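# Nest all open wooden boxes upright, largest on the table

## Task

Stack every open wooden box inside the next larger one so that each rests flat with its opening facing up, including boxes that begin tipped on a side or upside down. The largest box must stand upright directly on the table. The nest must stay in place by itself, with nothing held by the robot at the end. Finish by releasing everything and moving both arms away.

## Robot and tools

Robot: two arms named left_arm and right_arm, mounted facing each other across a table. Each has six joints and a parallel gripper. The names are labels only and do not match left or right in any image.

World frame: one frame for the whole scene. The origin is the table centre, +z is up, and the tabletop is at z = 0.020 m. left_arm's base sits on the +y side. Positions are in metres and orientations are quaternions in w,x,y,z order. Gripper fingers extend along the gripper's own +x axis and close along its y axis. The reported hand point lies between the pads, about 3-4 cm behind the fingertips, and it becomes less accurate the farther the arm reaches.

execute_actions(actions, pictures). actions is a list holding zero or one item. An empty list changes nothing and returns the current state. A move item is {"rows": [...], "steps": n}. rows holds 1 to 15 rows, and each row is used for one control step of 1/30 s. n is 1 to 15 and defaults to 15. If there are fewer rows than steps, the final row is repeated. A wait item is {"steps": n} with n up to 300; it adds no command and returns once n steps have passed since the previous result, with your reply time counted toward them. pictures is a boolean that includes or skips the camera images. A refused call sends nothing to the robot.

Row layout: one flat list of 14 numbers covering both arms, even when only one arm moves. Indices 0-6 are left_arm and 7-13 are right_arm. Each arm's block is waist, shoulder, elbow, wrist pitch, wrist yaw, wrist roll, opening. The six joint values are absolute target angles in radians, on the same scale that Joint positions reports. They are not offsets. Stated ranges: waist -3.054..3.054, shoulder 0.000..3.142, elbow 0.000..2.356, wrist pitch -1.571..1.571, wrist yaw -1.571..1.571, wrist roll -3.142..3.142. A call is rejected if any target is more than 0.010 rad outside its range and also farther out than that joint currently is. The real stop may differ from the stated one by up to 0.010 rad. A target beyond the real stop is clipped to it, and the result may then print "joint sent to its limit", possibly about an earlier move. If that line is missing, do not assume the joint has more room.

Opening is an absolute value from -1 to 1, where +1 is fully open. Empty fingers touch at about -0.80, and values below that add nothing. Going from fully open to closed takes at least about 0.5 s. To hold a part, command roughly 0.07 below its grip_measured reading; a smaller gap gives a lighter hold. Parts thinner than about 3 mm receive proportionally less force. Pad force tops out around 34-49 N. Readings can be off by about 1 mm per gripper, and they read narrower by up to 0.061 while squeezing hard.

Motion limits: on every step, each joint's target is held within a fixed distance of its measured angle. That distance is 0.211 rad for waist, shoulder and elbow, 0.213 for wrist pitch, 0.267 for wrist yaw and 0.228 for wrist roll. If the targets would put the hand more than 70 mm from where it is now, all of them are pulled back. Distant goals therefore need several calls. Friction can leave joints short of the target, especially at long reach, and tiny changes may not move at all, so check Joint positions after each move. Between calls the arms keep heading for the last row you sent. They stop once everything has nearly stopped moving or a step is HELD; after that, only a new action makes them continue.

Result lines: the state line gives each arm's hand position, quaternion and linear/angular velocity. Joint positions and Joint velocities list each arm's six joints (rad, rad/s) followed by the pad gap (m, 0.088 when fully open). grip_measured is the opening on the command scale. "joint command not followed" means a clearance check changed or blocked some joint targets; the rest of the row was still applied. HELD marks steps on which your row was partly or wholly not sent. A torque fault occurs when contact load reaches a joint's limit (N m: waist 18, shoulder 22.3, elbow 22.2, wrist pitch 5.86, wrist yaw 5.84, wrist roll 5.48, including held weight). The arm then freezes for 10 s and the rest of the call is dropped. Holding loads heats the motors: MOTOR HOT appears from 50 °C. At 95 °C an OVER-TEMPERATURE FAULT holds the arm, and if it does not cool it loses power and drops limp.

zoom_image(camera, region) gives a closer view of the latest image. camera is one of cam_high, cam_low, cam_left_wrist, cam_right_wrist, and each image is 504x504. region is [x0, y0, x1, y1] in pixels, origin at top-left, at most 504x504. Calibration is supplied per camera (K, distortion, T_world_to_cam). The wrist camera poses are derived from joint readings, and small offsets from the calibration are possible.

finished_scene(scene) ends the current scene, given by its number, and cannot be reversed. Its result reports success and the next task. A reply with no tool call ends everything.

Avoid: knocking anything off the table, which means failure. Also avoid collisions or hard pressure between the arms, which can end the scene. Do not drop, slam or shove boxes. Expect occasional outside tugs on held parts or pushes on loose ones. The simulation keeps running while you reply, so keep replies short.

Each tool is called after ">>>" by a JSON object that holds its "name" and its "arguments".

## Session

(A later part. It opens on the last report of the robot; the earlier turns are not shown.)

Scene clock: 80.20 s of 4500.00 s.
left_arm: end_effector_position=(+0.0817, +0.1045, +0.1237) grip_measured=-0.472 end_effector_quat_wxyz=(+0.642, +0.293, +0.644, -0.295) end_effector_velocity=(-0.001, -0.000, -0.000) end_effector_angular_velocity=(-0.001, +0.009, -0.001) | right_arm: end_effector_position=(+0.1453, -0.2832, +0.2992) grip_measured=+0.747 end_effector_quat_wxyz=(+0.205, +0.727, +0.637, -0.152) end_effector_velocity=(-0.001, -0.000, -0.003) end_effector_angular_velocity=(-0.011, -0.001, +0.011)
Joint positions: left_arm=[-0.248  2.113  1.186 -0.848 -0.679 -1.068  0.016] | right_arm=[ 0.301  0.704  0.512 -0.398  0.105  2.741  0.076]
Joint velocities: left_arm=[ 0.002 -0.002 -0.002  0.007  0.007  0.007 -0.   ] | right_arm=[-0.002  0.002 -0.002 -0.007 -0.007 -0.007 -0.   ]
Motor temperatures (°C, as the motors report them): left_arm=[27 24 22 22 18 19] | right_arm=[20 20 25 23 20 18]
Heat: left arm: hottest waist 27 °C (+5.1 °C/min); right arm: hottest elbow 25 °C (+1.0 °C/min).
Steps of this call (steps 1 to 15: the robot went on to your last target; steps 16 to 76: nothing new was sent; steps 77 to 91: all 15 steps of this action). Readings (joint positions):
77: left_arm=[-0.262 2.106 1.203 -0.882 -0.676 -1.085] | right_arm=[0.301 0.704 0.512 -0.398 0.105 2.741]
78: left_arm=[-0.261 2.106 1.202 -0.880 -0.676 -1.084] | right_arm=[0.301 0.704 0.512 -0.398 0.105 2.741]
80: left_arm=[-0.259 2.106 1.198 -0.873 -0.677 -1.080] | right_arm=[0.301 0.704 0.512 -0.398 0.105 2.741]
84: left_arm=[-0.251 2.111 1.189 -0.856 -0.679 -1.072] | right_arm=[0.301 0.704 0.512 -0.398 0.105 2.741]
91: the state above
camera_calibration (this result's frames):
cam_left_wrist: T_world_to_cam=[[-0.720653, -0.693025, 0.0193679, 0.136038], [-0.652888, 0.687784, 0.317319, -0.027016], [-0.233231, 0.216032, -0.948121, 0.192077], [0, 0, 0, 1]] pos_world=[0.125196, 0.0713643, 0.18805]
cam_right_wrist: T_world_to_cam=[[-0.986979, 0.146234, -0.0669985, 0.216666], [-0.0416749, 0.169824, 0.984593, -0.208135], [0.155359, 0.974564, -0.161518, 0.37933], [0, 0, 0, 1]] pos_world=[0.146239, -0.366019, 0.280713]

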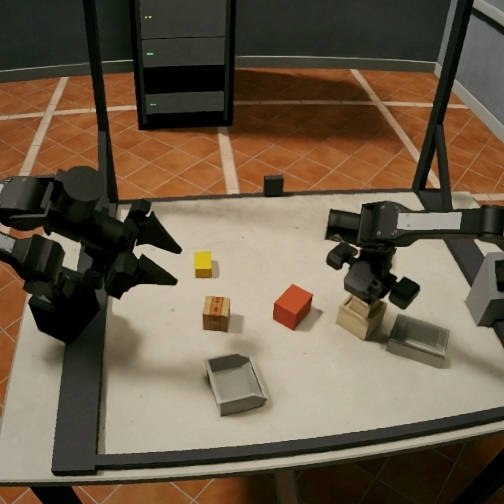

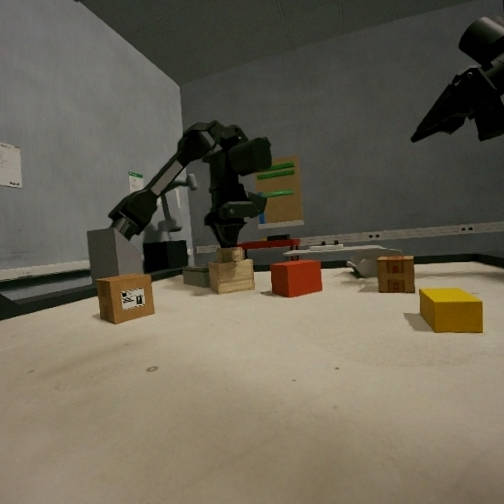

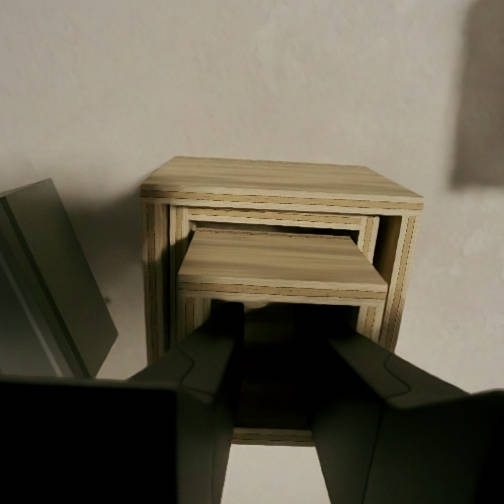

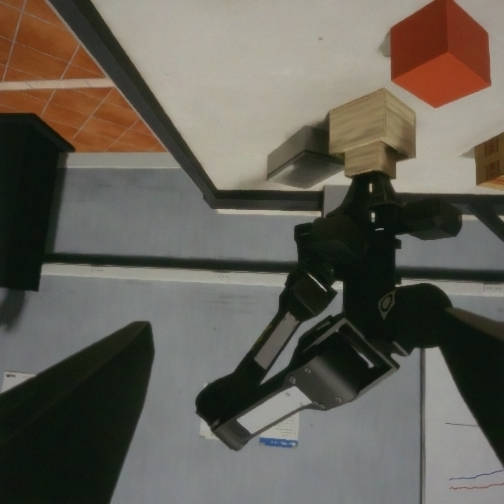

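>>> {"name": "execute_actions", "arguments": {"actions": [{"rows":[[-0.245,2.12,1.177,-0.841,-0.683,-1.062,-0.39,0.3,0.7,0.5,-0.4,0.11,2.74,0.75],[-0.2425,2.122,1.174,-0.835,-0.684,-1.058,-0.39,0.3,0.7,0.5,-0.4,0.11,2.74,0.75],[-0.24,2.1235,1.171,-0.828,-0.684,-1.055,-0.39,0.3,0.7,0.5,-0.4,0.11,2.74,0.75],[-0.237,2.125,1.168,-0.821,-0.685,-1.051,-0.39,0.3,0.7,0.5,-0.4,0.11,2.74,0.75],[-0.2345,2.127,1.165,-0.814,-0.685,-1.048,-0.39,0.3,0.7,0.5,-0.4,0.11,2.74,0.75],[-0.232,2.129,1.162,-0.807,-0.686,-1.044,-0.39,0.3,0.7,0.5,-0.4,0.11,2.74,0.75],[-0.229,2.131,1.159,-0.8,-0.686,-1.041,-0.39,0.3,0.7,0.5,-0.4,0.11,2.74,0.75],[-0.226,2.1325,1.157,-0.793,-0.687,-1.037,-0.39,0.3,0.7,0.5,-0.4,0.11,2.74,0.75],[-0.2235,2.134,1.154,-0.786,-0.687,-1.034,-0.39,0.3,0.7,0.5,-0.4,0.11,2.74,0.75],[-0.221,2.136,1.151,-0.779,-0.688,-1.03,-0.39,0.3,0.7,0.5,-0.4,0.11,2.74,0.75],[-0.218,2.138,1.148,-0.772,-0.688,-1.027,-0.39,0.3,0.7,0.5,-0.4,0.11,2.74,0.75],[-0.215,2.14,1.146,-0.765,-0.689,-1.024,-0.39,0.3,0.7,0.5,-0.4,0.11,2.74,0.75],[-0.215,2.14,1.146,-0.762,-0.689,-1.024,-0.39,0.3,0.7,0.5,-0.4,0.11,2.74,0.75]]}]}}

Scene clock: 81.70 s of 4500.00 s.
left_arm: end_effector_position=(+0.0813, +0.1052, +0.1066) grip_measured=-0.472 end_effector_quat_wxyz=(+0.641, +0.294, +0.644, -0.295) end_effector_velocity=(+0.003, +0.006, -0.021) end_effector_angular_velocity=(+0.019, -0.022, +0.004) | right_arm: end_effector_position=(+0.1453, -0.2832, +0.2992) grip_measured=+0.747 end_effector_quat_wxyz=(+0.205, +0.727, +0.637, -0.152) end_effector_velocity=(+0.001, +0.000, +0.001) end_effector_angular_velocity=(+0.009, +0.009, -0.006)
Joint positions: left_arm=[-0.217  2.133  1.153 -0.773 -0.684 -1.03   0.016] | right_arm=[ 0.301  0.704  0.512 -0.398  0.105  2.741  0.076]
Joint velocities: left_arm=[ 0.037  0.027 -0.042  0.066 -0.022  0.022 -0.   ] | right_arm=[-0.007 -0.002 -0.002  0.007 -0.007  0.007 -0.   ]
Motor temperatures (°C, as the motors report them): left_arm=[27 24 22 22 18 19] | right_arm=[20 20 25 23 20 18]
Heat: left arm: hottest waist 27 °C (+5.0 °C/min); right arm: hottest elbow 25 °C (+1.0 °C/min).
Steps of this call (steps 1 to 15: the robot went on to your last target; steps 16 to 30: nothing new was sent; steps 31 to 45: all 15 steps of this action). Readings (joint positions):
31: left_arm=[-0.248 2.113 1.185 -0.846 -0.679 -1.067] | right_arm=[0.301 0.704 0.512 -0.398 0.105 2.741]
32: left_arm=[-0.248 2.113 1.184 -0.844 -0.679 -1.065] | right_arm=[0.301 0.704 0.512 -0.398 0.105 2.741]
34: left_arm=[-0.245 2.115 1.181 -0.837 -0.680 -1.061] | right_arm=[0.301 0.704 0.512 -0.398 0.105 2.741]
38: left_arm=[-0.234 2.122 1.170 -0.814 -0.681 -1.049] | right_arm=[0.301 0.704 0.512 -0.398 0.105 2.741]
45: the state above
camera_calibration (this result's frames):
cam_left_wrist: T_world_to_cam=[[-0.721449, -0.692245, 0.0175558, 0.136655], [-0.652072, 0.687676, 0.319224, -0.0226274], [-0.233054, 0.218856, -0.947517, 0.175294], [0, 0, 0, 1]] pos_world=[0.124688, 0.0717948, 0.170918]
cam_right_wrist: T_world_to_cam=[[-0.986979, 0.146234, -0.0669985, 0.216666], [-0.0416749, 0.169824, 0.984593, -0.208135], [0.155359, 0.974564, -0.161518, 0.37933], [0, 0, 0, 1]] pos_world=[0.146239, -0.366019, 0.280713]

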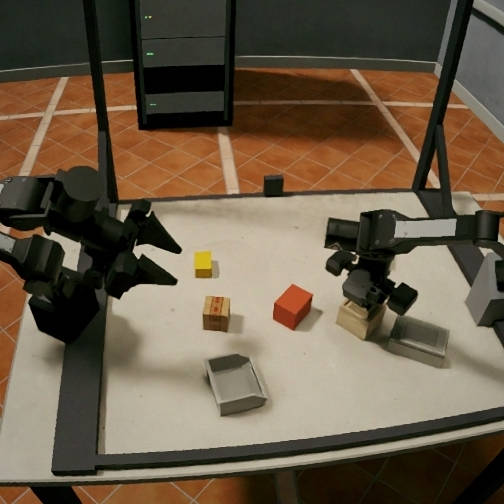

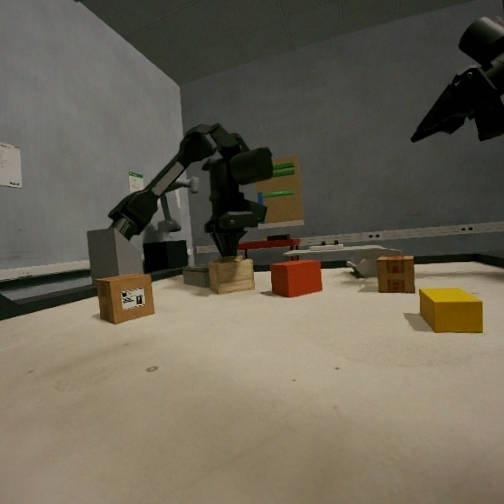

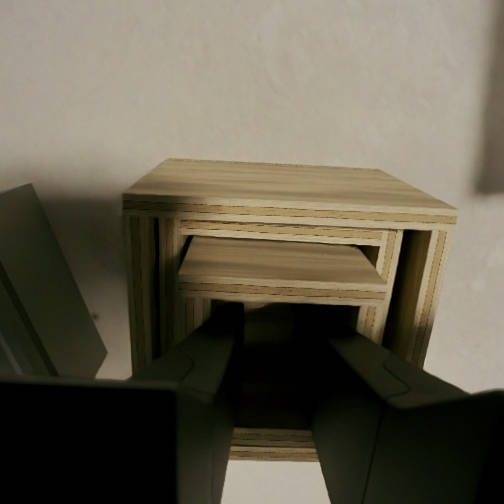

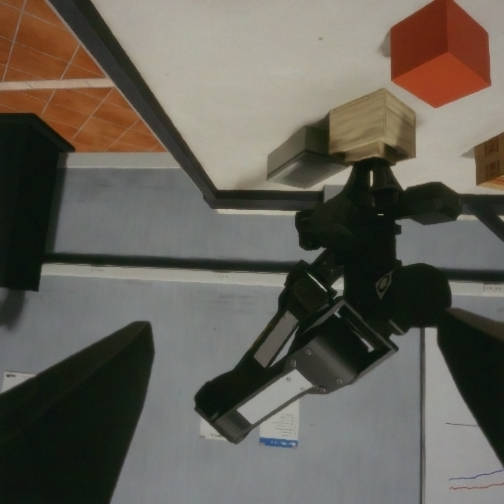

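>>> {"name": "execute_actions", "arguments": {"actions": [{"rows":[[-0.211,2.143,1.142,-0.754,-0.689,-1.019,-0.39,0.3,0.7,0.5,-0.4,0.11,2.74,0.75],[-0.207,2.147,1.139,-0.744,-0.69,-1.014,-0.39,0.3,0.7,0.5,-0.4,0.11,2.74,0.75],[-0.203,2.15,1.135,-0.734,-0.69,-1.009,-0.39,0.3,0.7,0.5,-0.4,0.11,2.74,0.75],[-0.199,2.153,1.131,-0.724,-0.691,-1.004,-0.39,0.3,0.7,0.5,-0.4,0.11,2.74,0.75],[-0.195,2.157,1.128,-0.714,-0.692,-0.998,-0.39,0.3,0.7,0.5,-0.4,0.11,2.74,0.75],[-0.19,2.16,1.124,-0.703,-0.692,-0.993,-0.39,0.3,0.7,0.5,-0.4,0.11,2.74,0.75],[-0.186,2.164,1.12,-0.692,-0.693,-0.988,-0.39,0.3,0.7,0.5,-0.4,0.11,2.74,0.75],[-0.182,2.167,1.117,-0.681,-0.694,-0.983,-0.39,0.3,0.7,0.5,-0.4,0.11,2.74,0.75]]}], "pictures": false}}

>>> {"name": "execute_actions", "arguments": {"actions": [{"rows":[[-0.182,2.167,1.117,-0.681,-0.694,-0.983,-0.75,0.3,0.7,0.5,-0.4,0.11,2.74,0.75]],"steps":8}]}}

>>> {"name": "execute_actions", "arguments": {"actions": [{"rows":[[-0.2,2.15,1.14,-0.71,-0.69,-1.0,-0.75,0.3,0.7,0.5,-0.4,0.11,2.74,0.75],[-0.212,2.14,1.15,-0.74,-0.688,-1.015,-0.75,0.3,0.7,0.5,-0.4,0.11,2.74,0.75],[-0.224,2.13,1.162,-0.77,-0.685,-1.03,-0.75,0.3,0.7,0.5,-0.4,0.11,2.74,0.75],[-0.236,2.122,1.175,-0.8,-0.682,-1.045,-0.75,0.3,0.7,0.5,-0.4,0.11,2.74,0.75],[-0.25,2.112,1.19,-0.835,-0.68,-1.065,-0.75,0.3,0.7,0.5,-0.4,0.11,2.74,0.75],[-0.268,2.102,1.212,-0.88,-0.676,-1.085,-0.75,0.3,0.7,0.5,-0.4,0.11,2.74,0.75],[-0.29,2.095,1.24,-0.93,-0.67,-1.1,-0.75,0.3,0.7,0.5,-0.4,0.11,2.74,0.75],[-0.315,2.085,1.28,-1.0,-0.666,-1.14,-0.75,0.3,0.7,0.5,-0.4,0.11,2.74,0.75],[-0.34,2.07,1.31,-1.07,-0.66,-1.17,-0.75,0.3,0.7,0.5,-0.4,0.11,2.74,0.75]]}]}}

Scene clock: 84.07 s of 4500.00 s.
left_arm: end_effector_position=(+0.0805, +0.1051, +0.0875) grip_measured=-0.472 end_effector_quat_wxyz=(+0.641, +0.294, +0.645, -0.294) end_effector_velocity=(-0.000, -0.004, +0.001) end_effector_angular_velocity=(-0.020, -0.002, +0.020) | right_arm: end_effector_position=(+0.1453, -0.2832, +0.2992) grip_measured=+0.747 end_effector_quat_wxyz=(+0.205, +0.727, +0.637, -0.152) end_effector_velocity=(-0.002, -0.002, -0.004) end_effector_angular_velocity=(-0.022, -0.011, +0.021)
Joint positions: left_arm=[-0.182  2.161  1.123 -0.686 -0.69  -0.987  0.016] | right_arm=[ 0.301  0.704  0.512 -0.398  0.105  2.741  0.076]
Joint velocities: left_arm=[-0.002 -0.002 -0.002  0.022 -0.007 -0.007 -0.   ] | right_arm=[-0.002 -0.002 -0.002 -0.022 -0.007 -0.022 -0.   ]
Motor temperatures (°C, as the motors report them): left_arm=[27 24 22 22 18 19] | right_arm=[20 20 25 23 20 18]
Heat: left arm: hottest waist 27 °C (+5.1 °C/min); right arm: hottest elbow 25 °C (+1.0 °C/min).
Steps of this call (steps 1 to 15: the robot went on to your last target; steps 16 to 56: nothing new was sent; steps 57 to 71: all 15 steps of this action). Readings (joint positions):
57: left_arm=[-0.215 2.135 1.151 -0.763 -0.685 -1.025] | right_arm=[0.301 0.704 0.512 -0.398 0.105 2.741]
58: left_arm=[-0.214 2.135 1.150 -0.760 -0.685 -1.023] | right_arm=[0.301 0.704 0.512 -0.398 0.105 2.741]
60: left_arm=[-0.210 2.139 1.146 -0.746 -0.686 -1.017] | right_arm=[0.301 0.704 0.512 -0.398 0.105 2.741]
64: left_arm=[-0.194 2.152 1.132 -0.711 -0.688 -0.999] | right_arm=[0.301 0.704 0.512 -0.398 0.105 2.741]
71: the state above

Scene clock: 84.33 s of 4500.00 s.
left_arm: end_effector_position=(+0.0804, +0.1047, +0.0874) grip_measured=-0.719 end_effector_quat_wxyz=(+0.642, +0.293, +0.645, -0.295) end_effector_velocity=(+0.000, -0.001, +0.001) end_effector_angular_velocity=(-0.009, -0.005, +0.010) | right_arm: end_effector_position=(+0.1453, -0.2832, +0.2992) grip_measured=+0.747 end_effector_quat_wxyz=(+0.205, +0.727, +0.637, -0.152) end_effector_velocity=(-0.001, -0.001, +0.000) end_effector_angular_velocity=(-0.003, -0.015, +0.015)
Joint positions: left_arm=[-0.182  2.161  1.123 -0.684 -0.69  -0.986  0.004] | right_arm=[ 0.301  0.704  0.512 -0.398  0.105  2.741  0.076]
Joint velocities: left_arm=[-0.002 -0.002 -0.002  0.007 -0.007 -0.007 -0.014] | right_arm=[-0.002 -0.002  0.002 -0.007 -0.007 -0.022 -0.   ]
Motor temperatures (°C, as the motors report them): left_arm=[27 24 22 22 18 19] | right_arm=[20 20 25 23 20 18]
Heat: left arm: hottest waist 27 °C (+5.1 °C/min); right arm: hottest elbow 25 °C (+1.0 °C/min).
Steps of this call (steps 1 to 8: all 8 steps of this action). Readings (joint positions):
1: left_arm=[-0.182 2.161 1.123 -0.685 -0.690 -0.986] | right_arm=[0.301 0.704 0.512 -0.398 0.105 2.741]
2: left_arm=[-0.182 2.161 1.123 -0.685 -0.690 -0.986] | right_arm=[0.301 0.704 0.512 -0.398 0.105 2.741]
4: left_arm=[-0.182 2.161 1.123 -0.684 -0.690 -0.986] | right_arm=[0.301 0.704 0.512 -0.398 0.105 2.741]
8: the state above
camera_calibration (this result's frames):
cam_left_wrist: T_world_to_cam=[[-0.71988, -0.693838, 0.0190327, 0.135918], [-0.653431, 0.686694, 0.318556, -0.0164808], [-0.234096, 0.216886, -0.947713, 0.157283], [0, 0, 0, 1]] pos_world=[0.123895, 0.0715101, 0.151722]
cam_right_wrist: T_world_to_cam=[[-0.986979, 0.146234, -0.0669985, 0.216666], [-0.0416749, 0.169824, 0.984593, -0.208135], [0.155359, 0.974564, -0.161518, 0.37933], [0, 0, 0, 1]] pos_world=[0.146239, -0.366019, 0.280713]

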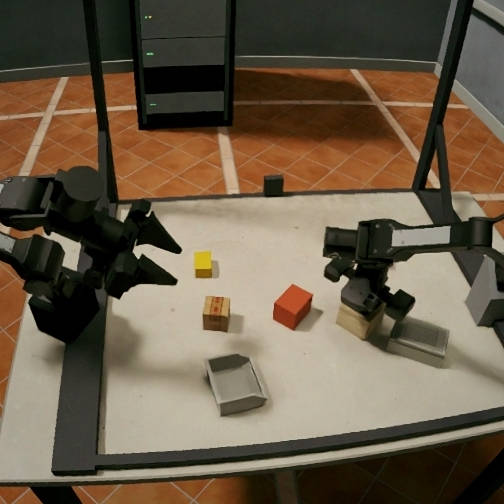

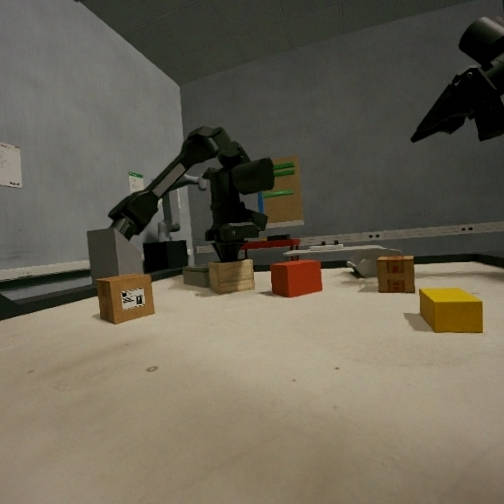

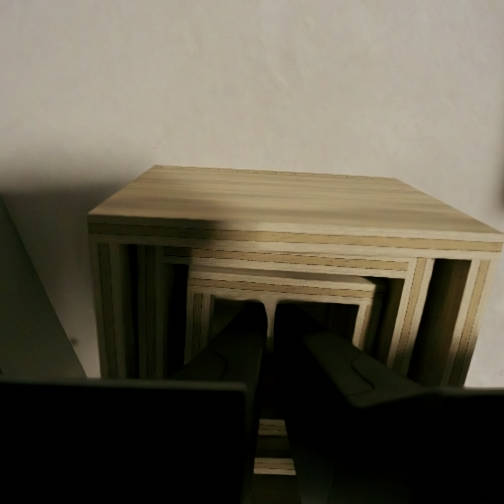

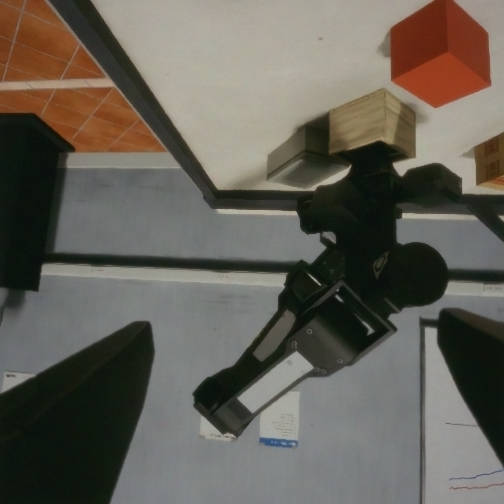

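Scene clock: 84.83 s of 4500.00 s.
left_arm: end_effector_position=(+0.0822, +0.1002, +0.1734) grip_measured=-0.747 end_effector_quat_wxyz=(+0.644, +0.287, +0.641, -0.303) end_effector_velocity=(+0.012, +0.018, +0.017) end_effector_angular_velocity=(+0.090, -0.024, +0.002) | right_arm: end_effector_position=(+0.1453, -0.2832, +0.2992) grip_measured=+0.747 end_effector_quat_wxyz=(+0.205, +0.727, +0.637, -0.152) end_effector_velocity=(-0.002, +0.000, +0.000) end_effector_angular_velocity=(+0.011, +0.008, +0.003)
Joint positions: left_arm=[-0.336  2.072  1.301 -1.047 -0.667 -1.158  0.002] | right_arm=[ 0.301  0.704  0.512 -0.398  0.105  2.741  0.076]
Joint velocities: left_arm=[-0.017 -0.012  0.056 -0.198  0.022 -0.095 -0.   ] | right_arm=[ 0.002 -0.007 -0.007  0.007 -0.007  0.007  0.   ]
Motor temperatures (°C, as the motors report them): left_arm=[27 24 22 22 18 19] | right_arm=[20 20 25 23 20 18]
Heat: left arm: hottest waist 27 °C (+5.0 °C/min); right arm: hottest elbow 25 °C (+1.0 °C/min).
Steps of this call (steps 1 to 15: all 15 steps of this action). Readings (joint positions):
1: left_arm=[-0.182 2.161 1.123 -0.685 -0.690 -0.986] | right_arm=[0.301 0.704 0.512 -0.398 0.105 2.741]
2: left_arm=[-0.185 2.161 1.126 -0.696 -0.690 -0.991] | right_arm=[0.301 0.704 0.512 -0.398 0.105 2.741]
4: left_arm=[-0.198 2.156 1.137 -0.737 -0.690 -1.011] | right_arm=[0.301 0.704 0.512 -0.398 0.105 2.741]
8: left_arm=[-0.251 2.127 1.195 -0.869 -0.680 -1.074] | right_arm=[0.301 0.704 0.512 -0.398 0.105 2.741]
15: the state above
camera_calibration (this result's frames):
cam_left_wrist: T_world_to_cam=[[-0.72323, -0.689745, 0.0345123, 0.129645], [-0.649949, 0.696694, 0.303619, -0.038324], [-0.233464, 0.197155, -0.952168, 0.242884], [0, 0, 0, 1]] pos_world=[0.12556, 0.0682365, 0.238428]
cam_right_wrist: T_world_to_cam=[[-0.986979, 0.146234, -0.0669985, 0.216666], [-0.0416749, 0.169824, 0.984593, -0.208135], [0.155359, 0.974564, -0.161518, 0.37933], [0, 0, 0, 1]] pos_world=[0.146239, -0.366019, 0.280713]

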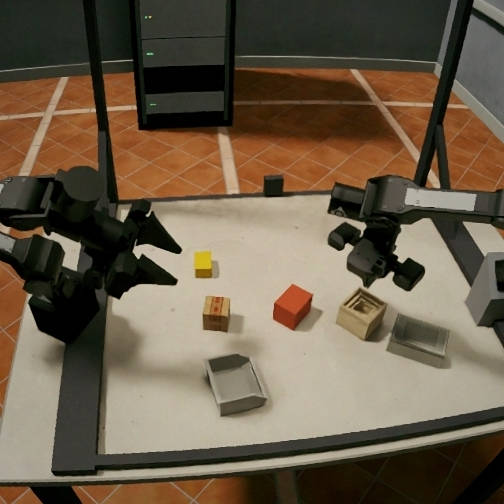

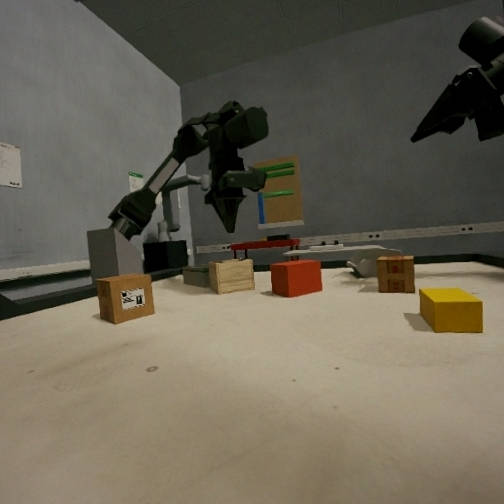

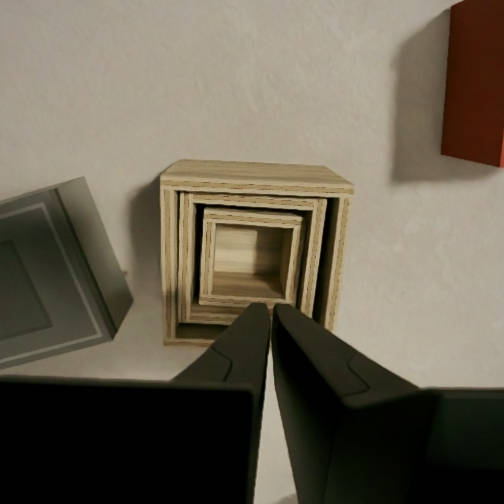

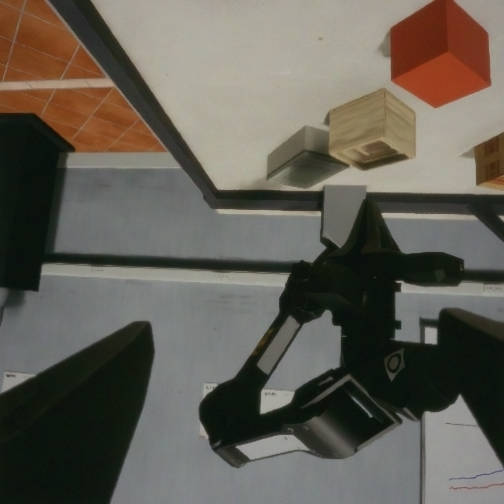

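>>> {"name": "execute_actions", "arguments": {"actions": [{"rows":[[-0.45,1.6,1.1,-1.07,-0.66,-1.17,-0.75,0.3,0.7,0.5,-0.4,0.11,2.74,0.75]]}]}}

>>> {"name": "finished_scene", "arguments": {"scene": 2}}

Scene clock: 85.70 s of 4500.00 s.
left_arm: end_effector_position=(+0.1285, +0.1434, +0.2523) grip_measured=-0.747 end_effector_quat_wxyz=(+0.648, +0.168, +0.645, -0.368) end_effector_velocity=(-0.004, +0.022, -0.022) end_effector_angular_velocity=(+0.059, -0.042, -0.032) | right_arm: end_effector_position=(+0.1453, -0.2832, +0.2992) grip_measured=+0.747 end_effector_quat_wxyz=(+0.205, +0.727, +0.637, -0.152) end_effector_velocity=(-0.001, +0.000, -0.001) end_effector_angular_velocity=(+0.005, +0.009, -0.000)
Joint positions: left_arm=[-0.445  1.609  1.11  -1.071 -0.66  -1.168  0.002] | right_arm=[ 0.301  0.704  0.512 -0.398  0.105  2.741  0.076]
Joint velocities: left_arm=[-0.002 -0.007 -0.09  -0.007 -0.007 -0.022 -0.   ] | right_arm=[-0.002 -0.002 -0.007  0.007 -0.007  0.007 -0.   ]
Motor temperatures (°C, as the motors report them): left_arm=[27 24 22 22 18 19] | right_arm=[20 20 25 23 20 18]
Heat: left arm: hottest waist 27 °C (+5.0 °C/min); right arm: hottest elbow 25 °C (+1.0 °C/min).
Steps of this call (steps 1 to 11: the robot went on to your last target; steps 12 to 26: all 15 steps of this action). Readings (joint positions):
12: left_arm=[-0.342 2.047 1.279 -1.052 -0.665 -1.167] | right_arm=[0.301 0.704 0.512 -0.398 0.105 2.741]
13: left_arm=[-0.361 2.007 1.233 -1.056 -0.663 -1.167] | right_arm=[0.301 0.704 0.512 -0.398 0.105 2.741]
15: left_arm=[-0.412 1.902 1.153 -1.081 -0.659 -1.168] | right_arm=[0.301 0.704 0.512 -0.398 0.105 2.741]
19: left_arm=[-0.445 1.702 1.120 -1.072 -0.658 -1.168] | right_arm=[0.301 0.704 0.512 -0.398 0.105 2.741]
26: the state above
camera_calibration (this result's frames):
cam_left_wrist: T_world_to_cam=[[-0.653384, -0.704477, 0.277132, 0.122125], [-0.674589, 0.707943, 0.209155, -0.0368645], [-0.343539, -0.0502914, -0.937791, 0.366262], [0, 0, 0, 1]] pos_world=[0.180751, 0.130552, 0.317342]
cam_right_wrist: T_world_to_cam=[[-0.986979, 0.146234, -0.0669985, 0.216666], [-0.0416749, 0.169824, 0.984593, -0.208135], [0.155359, 0.974564, -0.161518, 0.37933], [0, 0, 0, 1]] pos_world=[0.146239, -0.366019, 0.280713]

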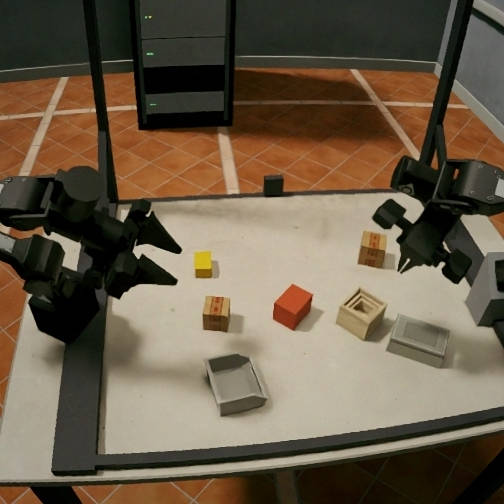

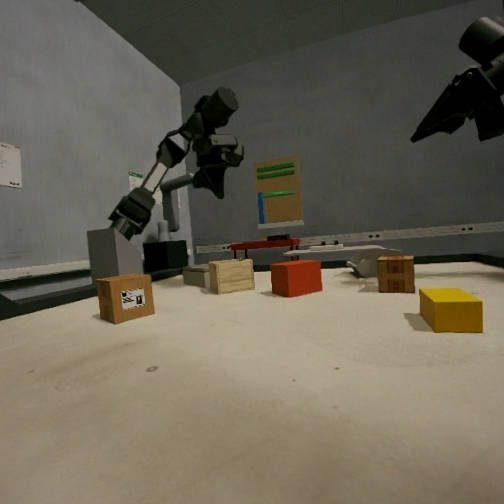

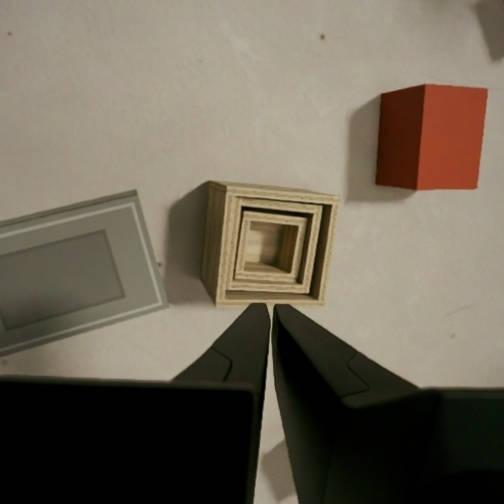

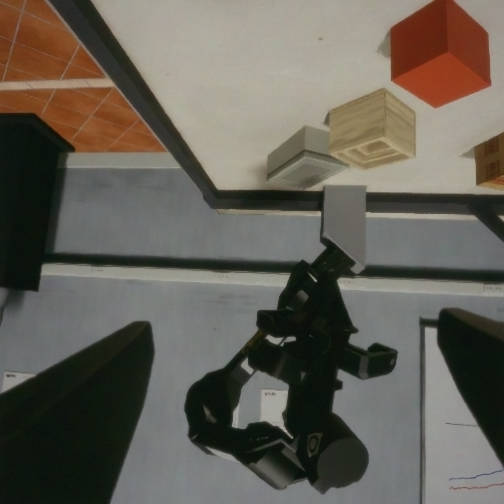

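The scene is finished: the task was done.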